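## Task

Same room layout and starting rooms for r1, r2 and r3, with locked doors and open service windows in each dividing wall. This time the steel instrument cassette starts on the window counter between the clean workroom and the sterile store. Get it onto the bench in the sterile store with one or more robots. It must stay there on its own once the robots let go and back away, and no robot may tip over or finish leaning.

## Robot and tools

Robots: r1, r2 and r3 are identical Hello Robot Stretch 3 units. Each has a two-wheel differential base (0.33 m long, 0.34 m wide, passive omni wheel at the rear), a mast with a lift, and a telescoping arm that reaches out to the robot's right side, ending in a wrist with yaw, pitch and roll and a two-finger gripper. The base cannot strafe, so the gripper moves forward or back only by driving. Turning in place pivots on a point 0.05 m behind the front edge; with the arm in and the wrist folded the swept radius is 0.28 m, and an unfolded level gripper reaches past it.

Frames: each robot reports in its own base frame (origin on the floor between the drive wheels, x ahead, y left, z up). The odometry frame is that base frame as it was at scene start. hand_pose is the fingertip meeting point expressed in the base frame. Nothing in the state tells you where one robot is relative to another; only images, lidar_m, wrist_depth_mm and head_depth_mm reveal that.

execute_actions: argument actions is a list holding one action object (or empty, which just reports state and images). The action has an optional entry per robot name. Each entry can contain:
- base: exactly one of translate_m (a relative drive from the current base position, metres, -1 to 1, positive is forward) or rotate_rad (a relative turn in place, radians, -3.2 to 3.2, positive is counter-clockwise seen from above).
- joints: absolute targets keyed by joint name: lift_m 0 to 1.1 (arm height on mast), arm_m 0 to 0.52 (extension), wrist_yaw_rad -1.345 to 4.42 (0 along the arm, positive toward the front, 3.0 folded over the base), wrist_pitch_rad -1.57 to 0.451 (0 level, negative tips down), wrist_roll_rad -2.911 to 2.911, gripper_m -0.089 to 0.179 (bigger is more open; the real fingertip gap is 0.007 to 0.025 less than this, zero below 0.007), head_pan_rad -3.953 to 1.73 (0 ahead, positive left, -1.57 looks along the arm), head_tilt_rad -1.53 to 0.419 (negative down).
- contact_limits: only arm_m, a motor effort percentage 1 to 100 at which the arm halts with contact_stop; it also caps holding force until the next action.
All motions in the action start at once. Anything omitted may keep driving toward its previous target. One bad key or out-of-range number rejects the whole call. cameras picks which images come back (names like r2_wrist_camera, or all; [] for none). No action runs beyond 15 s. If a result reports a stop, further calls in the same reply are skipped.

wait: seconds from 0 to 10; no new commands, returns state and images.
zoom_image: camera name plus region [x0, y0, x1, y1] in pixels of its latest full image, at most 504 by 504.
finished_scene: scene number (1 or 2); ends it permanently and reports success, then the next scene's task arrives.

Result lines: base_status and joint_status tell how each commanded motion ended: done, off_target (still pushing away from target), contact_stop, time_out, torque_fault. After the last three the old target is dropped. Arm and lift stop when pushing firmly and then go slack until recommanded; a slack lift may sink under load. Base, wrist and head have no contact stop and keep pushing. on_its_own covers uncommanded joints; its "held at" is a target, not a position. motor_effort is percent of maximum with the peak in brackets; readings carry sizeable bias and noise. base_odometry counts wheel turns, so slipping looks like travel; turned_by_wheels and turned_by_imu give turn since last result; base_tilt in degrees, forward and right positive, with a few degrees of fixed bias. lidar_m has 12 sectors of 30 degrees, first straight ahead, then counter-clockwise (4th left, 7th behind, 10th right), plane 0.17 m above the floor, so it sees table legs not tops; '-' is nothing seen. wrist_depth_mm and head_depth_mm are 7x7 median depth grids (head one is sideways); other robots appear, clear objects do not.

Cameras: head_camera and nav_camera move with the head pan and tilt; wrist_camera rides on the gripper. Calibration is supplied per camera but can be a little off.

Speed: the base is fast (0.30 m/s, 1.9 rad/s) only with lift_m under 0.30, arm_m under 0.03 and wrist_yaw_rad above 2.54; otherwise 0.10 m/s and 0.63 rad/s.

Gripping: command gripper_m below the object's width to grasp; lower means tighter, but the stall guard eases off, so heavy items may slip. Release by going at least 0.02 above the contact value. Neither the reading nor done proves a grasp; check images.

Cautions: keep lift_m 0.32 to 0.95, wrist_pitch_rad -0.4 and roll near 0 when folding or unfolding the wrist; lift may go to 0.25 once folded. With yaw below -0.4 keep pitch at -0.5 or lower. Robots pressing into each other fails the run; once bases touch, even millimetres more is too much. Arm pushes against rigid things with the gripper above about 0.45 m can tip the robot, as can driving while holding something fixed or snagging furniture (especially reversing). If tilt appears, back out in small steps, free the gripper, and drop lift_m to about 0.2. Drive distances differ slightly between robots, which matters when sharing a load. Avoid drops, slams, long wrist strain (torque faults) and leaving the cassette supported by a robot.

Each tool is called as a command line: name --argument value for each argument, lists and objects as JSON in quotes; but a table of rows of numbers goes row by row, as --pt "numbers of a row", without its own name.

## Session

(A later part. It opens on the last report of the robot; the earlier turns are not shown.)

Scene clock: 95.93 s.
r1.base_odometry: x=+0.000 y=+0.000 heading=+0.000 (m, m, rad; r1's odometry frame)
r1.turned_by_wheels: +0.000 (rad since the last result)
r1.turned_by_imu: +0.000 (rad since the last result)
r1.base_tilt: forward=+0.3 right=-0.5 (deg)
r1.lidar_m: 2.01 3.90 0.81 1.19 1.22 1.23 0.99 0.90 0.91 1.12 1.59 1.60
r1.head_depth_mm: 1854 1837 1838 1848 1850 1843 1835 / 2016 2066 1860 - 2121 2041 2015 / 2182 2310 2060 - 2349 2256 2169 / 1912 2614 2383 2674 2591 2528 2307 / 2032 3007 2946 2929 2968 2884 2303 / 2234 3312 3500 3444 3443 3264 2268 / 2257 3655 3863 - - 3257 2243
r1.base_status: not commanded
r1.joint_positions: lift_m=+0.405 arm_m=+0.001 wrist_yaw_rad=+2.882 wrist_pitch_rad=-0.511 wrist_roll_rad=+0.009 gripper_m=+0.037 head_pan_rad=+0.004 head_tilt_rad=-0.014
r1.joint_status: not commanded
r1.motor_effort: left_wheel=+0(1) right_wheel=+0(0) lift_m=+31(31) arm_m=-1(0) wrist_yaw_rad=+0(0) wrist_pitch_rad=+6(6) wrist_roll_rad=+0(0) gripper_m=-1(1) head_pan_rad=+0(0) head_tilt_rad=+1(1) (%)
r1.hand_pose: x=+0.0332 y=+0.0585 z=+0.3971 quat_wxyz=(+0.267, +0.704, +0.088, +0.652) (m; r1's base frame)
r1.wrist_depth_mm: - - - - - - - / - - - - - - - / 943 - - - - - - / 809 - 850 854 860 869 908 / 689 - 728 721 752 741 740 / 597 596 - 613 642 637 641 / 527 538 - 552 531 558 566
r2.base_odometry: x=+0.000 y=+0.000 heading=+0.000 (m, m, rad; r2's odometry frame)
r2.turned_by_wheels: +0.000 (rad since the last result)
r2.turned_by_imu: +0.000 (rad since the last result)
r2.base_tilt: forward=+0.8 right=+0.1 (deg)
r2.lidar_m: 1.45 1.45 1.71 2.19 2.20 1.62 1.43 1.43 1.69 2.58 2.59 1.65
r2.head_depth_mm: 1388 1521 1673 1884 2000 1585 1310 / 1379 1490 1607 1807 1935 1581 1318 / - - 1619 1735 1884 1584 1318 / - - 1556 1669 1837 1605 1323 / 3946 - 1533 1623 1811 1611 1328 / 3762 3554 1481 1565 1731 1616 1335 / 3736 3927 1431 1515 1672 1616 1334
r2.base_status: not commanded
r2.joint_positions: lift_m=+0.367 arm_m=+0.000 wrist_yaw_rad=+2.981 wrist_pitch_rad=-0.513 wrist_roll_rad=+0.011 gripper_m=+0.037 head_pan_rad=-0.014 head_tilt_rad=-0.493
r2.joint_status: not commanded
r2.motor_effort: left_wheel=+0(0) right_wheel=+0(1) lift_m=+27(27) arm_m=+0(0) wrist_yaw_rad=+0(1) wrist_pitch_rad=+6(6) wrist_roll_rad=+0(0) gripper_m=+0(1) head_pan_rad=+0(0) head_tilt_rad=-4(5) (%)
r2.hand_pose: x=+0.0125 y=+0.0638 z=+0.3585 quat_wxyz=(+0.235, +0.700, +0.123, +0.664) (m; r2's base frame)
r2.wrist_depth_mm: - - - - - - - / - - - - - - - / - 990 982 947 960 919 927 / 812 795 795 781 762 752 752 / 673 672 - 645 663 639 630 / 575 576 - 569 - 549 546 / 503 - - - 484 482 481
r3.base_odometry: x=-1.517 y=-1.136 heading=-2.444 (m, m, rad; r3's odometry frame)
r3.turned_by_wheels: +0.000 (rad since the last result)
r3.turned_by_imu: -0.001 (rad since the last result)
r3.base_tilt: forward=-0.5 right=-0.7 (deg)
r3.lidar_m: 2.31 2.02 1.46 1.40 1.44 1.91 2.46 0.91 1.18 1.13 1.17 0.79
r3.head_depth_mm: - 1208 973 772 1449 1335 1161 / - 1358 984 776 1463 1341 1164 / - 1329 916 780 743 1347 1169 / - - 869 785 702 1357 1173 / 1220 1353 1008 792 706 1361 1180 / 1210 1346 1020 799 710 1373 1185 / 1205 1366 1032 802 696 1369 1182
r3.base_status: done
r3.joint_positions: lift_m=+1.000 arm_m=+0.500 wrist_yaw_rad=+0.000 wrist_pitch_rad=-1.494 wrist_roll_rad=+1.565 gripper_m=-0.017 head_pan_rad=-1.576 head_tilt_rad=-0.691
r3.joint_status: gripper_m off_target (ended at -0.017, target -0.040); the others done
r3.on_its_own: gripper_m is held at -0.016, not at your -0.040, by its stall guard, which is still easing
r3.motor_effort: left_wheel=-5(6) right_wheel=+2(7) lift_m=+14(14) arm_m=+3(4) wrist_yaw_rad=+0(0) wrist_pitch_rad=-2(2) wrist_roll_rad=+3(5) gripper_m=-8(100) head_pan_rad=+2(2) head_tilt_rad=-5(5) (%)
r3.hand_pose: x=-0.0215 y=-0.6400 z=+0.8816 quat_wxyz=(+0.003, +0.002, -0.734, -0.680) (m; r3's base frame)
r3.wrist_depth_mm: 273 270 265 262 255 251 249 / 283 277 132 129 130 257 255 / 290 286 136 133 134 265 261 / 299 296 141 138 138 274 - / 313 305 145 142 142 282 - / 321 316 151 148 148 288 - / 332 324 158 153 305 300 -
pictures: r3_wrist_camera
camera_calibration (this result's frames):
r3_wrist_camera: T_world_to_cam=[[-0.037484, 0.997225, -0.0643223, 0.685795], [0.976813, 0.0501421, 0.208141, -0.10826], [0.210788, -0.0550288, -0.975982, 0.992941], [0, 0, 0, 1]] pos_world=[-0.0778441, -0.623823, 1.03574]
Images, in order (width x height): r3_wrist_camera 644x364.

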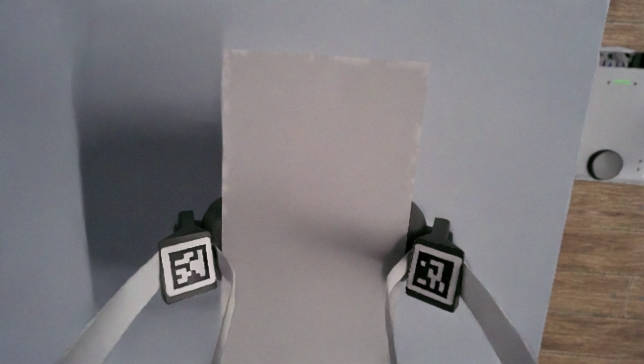

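execute_actions --actions '[{"r3":{"joints":{"lift_m":0.905}}}]' --cameras '[]'

execute_actions --actions '[{"r3":{"joints":{"gripper_m":0.15}}}]' --cameras '[]'

execute_actions --actions '[{"r3":{"joints":{"lift_m":1.05}}}]' --cameras '[]'

execute_actions --actions '[{"r3":{"joints":{"arm_m":0}}}]' --cameras '[]'

finished_scene --scene 2

Scene clock: 102.03 s.
r1.base_odometry: x=+0.000 y=+0.000 heading=+0.000 (m, m, rad; r1's odometry frame)
r1.turned_by_wheels: +0.000 (rad since the last result)
r1.turned_by_imu: +0.000 (rad since the last result)
r1.base_tilt: forward=+0.4 right=-0.5 (deg)
r1.lidar_m: 2.01 3.90 0.81 1.19 1.22 1.23 0.99 0.90 0.91 1.12 1.59 1.60
r1.head_depth_mm: 1847 1856 1842 1855 1838 1839 1824 / 2017 2042 1869 - 2088 2027 2034 / 2201 2288 2085 - 2374 2283 2206 / 1911 2597 2381 2719 2631 2576 2306 / 2014 3010 2987 3022 2964 2963 2265 / 2253 3305 3559 3442 3494 3270 2280 / 2253 3614 3891 - - 3334 2267
r1.base_status: not commanded
r1.joint_positions: lift_m=+0.405 arm_m=+0.001 wrist_yaw_rad=+2.882 wrist_pitch_rad=-0.511 wrist_roll_rad=+0.009 gripper_m=+0.037 head_pan_rad=+0.004 head_tilt_rad=-0.014
r1.joint_status: not commanded
r1.motor_effort: left_wheel=+0(1) right_wheel=+0(0) lift_m=+31(31) arm_m=+0(1) wrist_yaw_rad=-1(1) wrist_pitch_rad=+6(5) wrist_roll_rad=+0(0) gripper_m=-1(0) head_pan_rad=-1(0) head_tilt_rad=+2(1) (%)
r1.hand_pose: x=+0.0332 y=+0.0585 z=+0.3971 quat_wxyz=(+0.267, +0.704, +0.088, +0.652) (m; r1's base frame)
r1.wrist_depth_mm: - - - - - - - / - - - - - - - / 964 - - - - - - / 809 - 843 851 874 876 892 / 690 - 729 712 751 751 739 / 592 597 - 616 640 639 650 / 529 543 - 548 541 558 563
r2.base_odometry: x=+0.000 y=+0.000 heading=+0.000 (m, m, rad; r2's odometry frame)
r2.turned_by_wheels: +0.000 (rad since the last result)
r2.turned_by_imu: +0.000 (rad since the last result)
r2.base_tilt: forward=+0.7 right=+0.1 (deg)
r2.lidar_m: 1.45 1.45 1.71 2.19 2.19 1.62 1.43 1.43 1.69 2.58 2.59 1.65
r2.head_depth_mm: 1378 1512 1678 1876 1965 1576 1314 / 1375 1487 1614 1806 1949 1593 1317 / - - 1612 1736 1889 1593 1322 / - - 1562 1689 1849 1597 1313 / 3918 - 1528 1615 1810 1600 1327 / 3789 3355 1477 1567 1738 1606 1333 / 3726 3944 1426 1519 1672 1622 1342
r2.base_status: not commanded
r2.joint_positions: lift_m=+0.367 arm_m=+0.000 wrist_yaw_rad=+2.981 wrist_pitch_rad=-0.513 wrist_roll_rad=+0.011 gripper_m=+0.037 head_pan_rad=-0.014 head_tilt_rad=-0.493
r2.joint_status: not commanded
r2.motor_effort: left_wheel=+0(0) right_wheel=+0(1) lift_m=+27(27) arm_m=+0(0) wrist_yaw_rad=+1(0) wrist_pitch_rad=+6(6) wrist_roll_rad=+0(0) gripper_m=+0(0) head_pan_rad=+0(0) head_tilt_rad=-4(4) (%)
r2.hand_pose: x=+0.0125 y=+0.0638 z=+0.3585 quat_wxyz=(+0.235, +0.700, +0.123, +0.664) (m; r2's base frame)
r2.wrist_depth_mm: - - - - - - - / - - - - - - - / - - 982 979 957 920 919 / 801 798 802 789 767 757 759 / 682 666 - 653 665 636 626 / 571 574 - 576 - 554 543 / 503 - - - 489 481 480
r3.base_odometry: x=-1.517 y=-1.136 heading=-2.444 (m, m, rad; r3's odometry frame)
r3.turned_by_wheels: +0.000 (rad since the last result)
r3.turned_by_imu: +0.001 (rad since the last result)
r3.base_tilt: forward=-0.4 right=-0.7 (deg)
r3.lidar_m: 2.31 2.02 1.46 1.40 1.44 1.91 2.46 0.91 1.18 1.13 1.17 0.79
r3.head_depth_mm: 1250 1382 - - 1459 1331 1156 / 1246 - 947 776 1463 1337 1162 / 1212 - 955 758 741 1353 1168 / 1226 1373 928 757 703 1346 1173 / 1220 1354 1010 754 706 1352 1179 / 1216 1346 1020 797 709 1368 1184 / 1207 1362 1028 803 693 1371 1187
r3.base_status: not commanded
r3.joint_positions: lift_m=+0.905 arm_m=+0.500 wrist_yaw_rad=+0.000 wrist_pitch_rad=-1.494 wrist_roll_rad=+1.565 gripper_m=+0.013 head_pan_rad=-1.576 head_tilt_rad=-0.691
r3.joint_status: all done
r3.on_its_own: gripper_m is held at +0.012, not at your -0.040, by its stall guard, which is still easing
r3.motor_effort: left_wheel=-5(4) right_wheel=+2(3) lift_m=+14(14) arm_m=+3(3) wrist_yaw_rad=+1(1) wrist_pitch_rad=-2(2) wrist_roll_rad=+3(3) gripper_m=-26(27) head_pan_rad=+2(2) head_tilt_rad=-5(5) (%)
r3.hand_pose: x=-0.0215 y=-0.6400 z=+0.7866 quat_wxyz=(+0.003, +0.002, -0.734, -0.680) (m; r3's base frame)
r3.wrist_depth_mm: 178 177 174 170 168 164 162 / 185 182 135 131 131 169 166 / 190 187 140 135 134 174 172 / 197 194 145 140 139 179 176 / 204 200 148 144 142 186 182 / 210 207 154 150 148 190 188 / 218 214 161 156 199 196 192
pictures: none
No camera images: the call's "cameras" was empty. Leave "cameras" out to get every camera's image.

Scene clock: 103.90 s.
r1.base_odometry: x=+0.000 y=+0.000 heading=+0.000 (m, m, rad; r1's odometry frame)
r1.turned_by_wheels: +0.000 (rad since the last result)
r1.turned_by_imu: +0.000 (rad since the last result)
r1.base_tilt: forward=+0.4 right=-0.5 (deg)
r1.lidar_m: 2.01 3.89 0.81 1.19 1.22 1.23 0.99 0.90 0.91 1.12 1.59 1.60
r1.head_depth_mm: 1861 1847 1841 1847 1844 1838 1834 / 2008 2052 1862 - 2115 2030 2037 / 2203 2326 2073 - 2406 2263 2221 / 1902 2582 2380 2675 2644 2541 2304 / 2018 2953 2936 2944 2953 2927 2278 / 2223 3296 3479 3513 3441 3256 2316 / 2270 3641 3936 - - 3233 2253
r1.base_status: not commanded
r1.joint_positions: lift_m=+0.405 arm_m=+0.001 wrist_yaw_rad=+2.882 wrist_pitch_rad=-0.511 wrist_roll_rad=+0.009 gripper_m=+0.037 head_pan_rad=+0.004 head_tilt_rad=-0.014
r1.joint_status: not commanded
r1.motor_effort: left_wheel=+1(1) right_wheel=+0(0) lift_m=+31(31) arm_m=-1(0) wrist_yaw_rad=+0(0) wrist_pitch_rad=+5(6) wrist_roll_rad=+0(0) gripper_m=+0(0) head_pan_rad=-1(1) head_tilt_rad=+2(1) (%)
r1.hand_pose: x=+0.0332 y=+0.0585 z=+0.3971 quat_wxyz=(+0.267, +0.704, +0.088, +0.652) (m; r1's base frame)
r1.wrist_depth_mm: - - - - - - - / - - - - - - - / 963 - - - - - - / 812 - 839 864 854 869 916 / 702 - 735 717 747 739 743 / 598 589 - 612 655 637 641 / 531 540 - 547 535 562 571
r2.base_odometry: x=+0.000 y=+0.000 heading=+0.000 (m, m, rad; r2's odometry frame)
r2.turned_by_wheels: +0.000 (rad since the last result)
r2.turned_by_imu: +0.000 (rad since the last result)
r2.base_tilt: forward=+0.9 right=+0.1 (deg)
r2.lidar_m: 1.45 1.45 1.71 2.19 2.20 1.62 1.43 1.43 1.69 2.58 2.59 1.65
r2.head_depth_mm: 1381 1510 1673 1868 1985 1587 1310 / 1377 1497 1618 1806 1925 1587 1309 / - - 1602 1742 1886 1595 1318 / - - 1556 1676 1844 1602 1317 / 3941 - 1534 1614 1810 1599 1320 / 3797 3374 1481 1567 1743 1622 1329 / 3688 3920 1431 1513 1663 1623 1337
r2.base_status: not commanded
r2.joint_positions: lift_m=+0.367 arm_m=+0.000 wrist_yaw_rad=+2.981 wrist_pitch_rad=-0.513 wrist_roll_rad=+0.011 gripper_m=+0.037 head_pan_rad=-0.014 head_tilt_rad=-0.493
r2.joint_status: not commanded
r2.motor_effort: left_wheel=+0(1) right_wheel=+0(1) lift_m=+27(27) arm_m=+0(0) wrist_yaw_rad=+1(1) wrist_pitch_rad=+6(6) wrist_roll_rad=+0(0) gripper_m=+0(0) head_pan_rad=+0(0) head_tilt_rad=-4(4) (%)
r2.hand_pose: x=+0.0125 y=+0.0638 z=+0.3585 quat_wxyz=(+0.235, +0.700, +0.123, +0.664) (m; r2's base frame)
r2.wrist_depth_mm: - - - - - - - / - - - - - - - / - - 979 961 948 925 933 / 812 813 798 785 772 757 748 / 672 665 - 655 648 644 632 / 573 580 - 573 - 539 546 / 508 - - - 487 481 479
r3.base_odometry: x=-1.517 y=-1.136 heading=-2.444 (m, m, rad; r3's odometry frame)
r3.turned_by_wheels: +0.000 (rad since the last result)
r3.turned_by_imu: +0.000 (rad since the last result)
r3.base_tilt: forward=-0.4 right=-0.7 (deg)
r3.lidar_m: 2.31 2.03 1.46 1.40 1.44 1.90 2.45 0.91 1.18 1.13 1.17 0.79
r3.head_depth_mm: 1246 1381 - - 1458 1338 1159 / 1241 - 951 776 1463 1340 1169 / 1219 - 955 760 743 1349 1172 / 1229 1376 931 762 704 1354 1175 / 1219 1355 1009 768 706 1364 1177 / 1214 1347 1021 797 710 1361 1181 / 1206 1362 1027 804 695 1374 1190
r3.base_status: not commanded
r3.joint_positions: lift_m=+0.905 arm_m=+0.500 wrist_yaw_rad=+0.000 wrist_pitch_rad=-1.495 wrist_roll_rad=+1.565 gripper_m=+0.150 head_pan_rad=-1.576 head_tilt_rad=-0.691
r3.joint_status: all done
r3.motor_effort: left_wheel=-5(5) right_wheel=+3(4) lift_m=+14(14) arm_m=+3(3) wrist_yaw_rad=+0(0) wrist_pitch_rad=-1(2) wrist_roll_rad=+3(3) gripper_m=-1(94) head_pan_rad=+2(2) head_tilt_rad=-5(6) (%)
r3.hand_pose: x=-0.0215 y=-0.6396 z=+0.7866 quat_wxyz=(+0.002, +0.002, -0.733, -0.680) (m; r3's base frame)
r3.wrist_depth_mm: 179 176 173 170 168 165 162 / 185 181 176 145 171 169 167 / 190 188 152 149 175 175 171 / 198 193 188 154 181 180 176 / 203 200 196 158 187 183 181 / - 206 201 163 194 - 188 / 219 214 208 170 201 198 192
pictures: none
No camera images: the call's "cameras" was empty. Leave "cameras" out to get every camera's image.

Scene clock: 106.07 s.
r1.base_odometry: x=+0.000 y=+0.000 heading=+0.000 (m, m, rad; r1's odometry frame)
r1.turned_by_wheels: +0.000 (rad since the last result)
r1.turned_by_imu: +0.000 (rad since the last result)
r1.base_tilt: forward=+0.4 right=-0.5 (deg)
r1.lidar_m: 2.01 3.89 0.81 1.19 1.22 1.23 0.99 0.90 0.91 1.12 1.59 1.60
r1.head_depth_mm: 1847 1850 1841 1848 1838 1829 1838 / 2004 2050 1853 - 2123 2051 2035 / 2171 2272 2067 - 2383 2230 2200 / 1911 2572 2362 2660 2623 2548 2324 / 2024 3007 2974 2966 2956 2965 2326 / 2238 3246 3533 3516 3512 3280 2290 / 2254 3639 - - - 3261 2281
r1.base_status: not commanded
r1.joint_positions: lift_m=+0.405 arm_m=+0.001 wrist_yaw_rad=+2.882 wrist_pitch_rad=-0.511 wrist_roll_rad=+0.009 gripper_m=+0.037 head_pan_rad=+0.004 head_tilt_rad=-0.014
r1.joint_status: not commanded
r1.motor_effort: left_wheel=+0(1) right_wheel=+0(0) lift_m=+31(31) arm_m=+0(1) wrist_yaw_rad=+0(0) wrist_pitch_rad=+6(6) wrist_roll_rad=+0(0) gripper_m=+0(1) head_pan_rad=-1(1) head_tilt_rad=+1(1) (%)
r1.hand_pose: x=+0.0332 y=+0.0585 z=+0.3971 quat_wxyz=(+0.267, +0.704, +0.088, +0.652) (m; r1's base frame)
r1.wrist_depth_mm: - - - - - - - / - - - - - - - / 951 - - - - - - / 813 - 847 856 872 865 889 / 691 - 722 711 748 740 749 / 591 594 - 619 644 634 639 / 527 540 - 544 538 555 565
r2.base_odometry: x=+0.000 y=+0.000 heading=+0.000 (m, m, rad; r2's odometry frame)
r2.turned_by_wheels: +0.000 (rad since the last result)
r2.turned_by_imu: +0.000 (rad since the last result)
r2.base_tilt: forward=+0.8 right=+0.0 (deg)
r2.lidar_m: 1.45 1.45 1.71 2.19 2.19 1.62 1.43 1.43 1.68 2.58 2.59 1.65
r2.head_depth_mm: 1385 1510 1679 1882 1970 1589 1310 / 1378 1486 1613 1810 1941 1588 1309 / - - 1619 1737 1899 1588 1315 / 3998 - 1560 1686 1837 1592 1324 / 3961 - 1529 1622 1813 1611 1324 / 3767 - 1485 1565 1739 1625 1329 / 3724 3936 1436 1530 1687 1624 1341
r2.base_status: not commanded
r2.joint_positions: lift_m=+0.367 arm_m=+0.000 wrist_yaw_rad=+2.981 wrist_pitch_rad=-0.513 wrist_roll_rad=+0.011 gripper_m=+0.037 head_pan_rad=-0.014 head_tilt_rad=-0.493
r2.joint_status: not commanded
r2.motor_effort: left_wheel=+1(0) right_wheel=-1(0) lift_m=+26(27) arm_m=+0(0) wrist_yaw_rad=+1(1) wrist_pitch_rad=+6(6) wrist_roll_rad=+1(0) gripper_m=+0(1) head_pan_rad=+0(0) head_tilt_rad=-4(4) (%)
r2.hand_pose: x=+0.0125 y=+0.0638 z=+0.3585 quat_wxyz=(+0.235, +0.700, +0.123, +0.664) (m; r2's base frame)
r2.wrist_depth_mm: - - - - - - - / - - - - - - - / - 996 985 979 953 944 924 / 805 799 783 784 779 768 749 / 668 672 - 658 665 633 634 / 572 569 - 581 - 553 548 / 500 - - - 492 481 477
r3.base_odometry: x=-1.517 y=-1.136 heading=-2.444 (m, m, rad; r3's odometry frame)
r3.turned_by_wheels: +0.000 (rad since the last result)
r3.turned_by_imu: +0.000 (rad since the last result)
r3.base_tilt: forward=-0.4 right=-0.8 (deg)
r3.lidar_m: 2.31 2.03 1.46 1.40 1.44 1.91 2.45 0.90 1.18 1.13 1.17 0.78
r3.head_depth_mm: 1276 1368 973 772 1455 1330 1163 / 1246 1356 982 778 1462 1336 1163 / 1261 1376 991 760 743 1346 1164 / - 1397 1001 763 702 1351 1175 / 1220 1354 1008 769 706 1363 1177 / 1217 1348 1018 796 709 1369 1184 / 1208 1363 1028 803 694 1368 1185
r3.base_status: not commanded
r3.joint_positions: lift_m=+1.050 arm_m=+0.500 wrist_yaw_rad=+0.000 wrist_pitch_rad=-1.495 wrist_roll_rad=+1.565 gripper_m=+0.150 head_pan_rad=-1.576 head_tilt_rad=-0.691
r3.joint_status: all done
r3.motor_effort: left_wheel=-5(5) right_wheel=+4(4) lift_m=+23(24) arm_m=+3(3) wrist_yaw_rad=+0(2) wrist_pitch_rad=-1(2) wrist_roll_rad=+3(3) gripper_m=+0(0) head_pan_rad=+2(2) head_tilt_rad=-5(5) (%)
r3.hand_pose: x=-0.0215 y=-0.6396 z=+0.9310 quat_wxyz=(+0.002, +0.002, -0.733, -0.680) (m; r3's base frame)
r3.wrist_depth_mm: 324 317 312 307 300 298 975 / 332 326 320 314 311 303 - / 344 334 329 291 318 313 - / 354 345 341 303 328 324 - / 365 357 352 310 337 340 - / 381 373 365 320 349 - - / 397 383 377 366 361 361 -
pictures: none
No camera images: the call's "cameras" was empty. Leave "cameras" out to get every camera's image.

Scene clock: 110.93 s.
r1.base_odometry: x=+0.000 y=+0.000 heading=+0.000 (m, m, rad; r1's odometry frame)
r1.turned_by_wheels: +0.000 (rad since the last result)
r1.turned_by_imu: +0.000 (rad since the last result)
r1.base_tilt: forward=+0.4 right=-0.5 (deg)
r1.lidar_m: 2.01 3.90 0.81 1.19 1.22 1.23 0.98 0.90 0.91 1.13 1.59 1.60
r1.head_depth_mm: 1881 1843 1849 1860 1835 1848 1824 / 2024 2060 1859 - 2124 2035 2026 / 2189 2268 2088 - 2387 2278 2192 / 1939 2532 2367 2654 2655 2558 2326 / 2010 2965 2996 2990 2987 2922 2293 / 2229 3307 3547 3455 3478 3214 2293 / 2279 3560 - - - 3302 2287
r1.base_status: not commanded
r1.joint_positions: lift_m=+0.405 arm_m=+0.001 wrist_yaw_rad=+2.882 wrist_pitch_rad=-0.511 wrist_roll_rad=+0.009 gripper_m=+0.037 head_pan_rad=+0.004 head_tilt_rad=-0.014
r1.joint_status: not commanded
r1.motor_effort: left_wheel=+1(0) right_wheel=+0(0) lift_m=+31(31) arm_m=-1(1) wrist_yaw_rad=+0(0) wrist_pitch_rad=+6(6) wrist_roll_rad=+0(0) gripper_m=+0(1) head_pan_rad=-1(1) head_tilt_rad=+2(1) (%)
r1.hand_pose: x=+0.0332 y=+0.0585 z=+0.3971 quat_wxyz=(+0.267, +0.704, +0.088, +0.652) (m; r1's base frame)
r1.wrist_depth_mm: - - - - - - - / - - - - - - - / 946 - - - - - - / 807 - 835 850 876 885 889 / 690 - 731 721 755 731 751 / 602 602 - 621 650 629 643 / 530 541 - 550 541 552 562
r2.base_odometry: x=+0.000 y=+0.000 heading=+0.000 (m, m, rad; r2's odometry frame)
r2.turned_by_wheels: +0.000 (rad since the last result)
r2.turned_by_imu: +0.000 (rad since the last result)
r2.base_tilt: forward=+0.7 right=+0.0 (deg)
r2.lidar_m: 1.45 1.45 1.71 2.19 2.19 1.62 1.43 1.43 1.69 2.59 2.59 1.65
r2.head_depth_mm: 1380 1520 1686 1884 1996 1581 1315 / 1374 1489 1622 1810 1946 1591 1317 / - - 1603 1731 1890 1593 1319 / - - 1568 1676 1848 1607 1326 / 3938 - 1532 1620 1814 1612 1325 / 3740 - 1472 1567 1740 1619 1334 / 3700 3940 1428 1505 1684 1617 1333
r2.base_status: not commanded
r2.joint_positions: lift_m=+0.367 arm_m=+0.000 wrist_yaw_rad=+2.981 wrist_pitch_rad=-0.513 wrist_roll_rad=+0.011 gripper_m=+0.037 head_pan_rad=-0.014 head_tilt_rad=-0.493
r2.joint_status: not commanded
r2.motor_effort: left_wheel=+0(1) right_wheel=-1(1) lift_m=+27(27) arm_m=+0(0) wrist_yaw_rad=+0(1) wrist_pitch_rad=+6(6) wrist_roll_rad=+0(0) gripper_m=+1(0) head_pan_rad=+0(0) head_tilt_rad=-4(4) (%)
r2.hand_pose: x=+0.0125 y=+0.0638 z=+0.3585 quat_wxyz=(+0.235, +0.700, +0.123, +0.664) (m; r2's base frame)
r2.wrist_depth_mm: - - - - - - - / - - - - - - - / - 989 967 973 952 959 921 / 811 809 798 789 774 767 740 / 670 664 - 652 660 639 621 / 577 572 - 573 - 555 544 / 506 - - - 485 479 476
r3.base_odometry: x=-1.517 y=-1.136 heading=-2.444 (m, m, rad; r3's odometry frame)
r3.turned_by_wheels: +0.000 (rad since the last result)
r3.turned_by_imu: +0.001 (rad since the last result)
r3.base_tilt: forward=-0.6 right=-0.6 (deg)
r3.lidar_m: 2.31 2.02 1.46 1.40 1.44 1.91 2.45 0.90 1.18 1.13 1.17 0.79
r3.head_depth_mm: 1230 - - - - 1276 1158 / 1224 - - - - - 1141 / 1217 - - - - - 1128 / 1230 1365 986 762 682 - 1152 / 1217 1355 1012 767 702 1356 1183 / 1214 1348 1022 799 711 1372 1183 / 1205 1361 1029 805 696 1377 1189
r3.base_status: not commanded
r3.joint_positions: lift_m=+1.050 arm_m=+0.000 wrist_yaw_rad=+0.000 wrist_pitch_rad=-1.495 wrist_roll_rad=+1.565 gripper_m=+0.150 head_pan_rad=-1.576 head_tilt_rad=-0.691
r3.joint_status: all done
r3.motor_effort: left_wheel=-5(5) right_wheel=+3(3) lift_m=+23(23) arm_m=-3(0) wrist_yaw_rad=+0(1) wrist_pitch_rad=-1(1) wrist_roll_rad=+3(3) gripper_m=+0(0) head_pan_rad=+2(2) head_tilt_rad=-5(6) (%)
r3.hand_pose: x=-0.0215 y=-0.1403 z=+0.9310 quat_wxyz=(+0.002, +0.002, -0.733, -0.680) (m; r3's base frame)
r3.wrist_depth_mm: - - - - - 981 980 / - - - - - - - / - - - - - - - / 411 - - - - - - / 382 - - - - - - / 384 - - - - - - / 409 - - - - - -
pictures: none
No camera images: the call's "cameras" was empty. Leave "cameras" out to get every camera's image.

The scene is finished: the task was done.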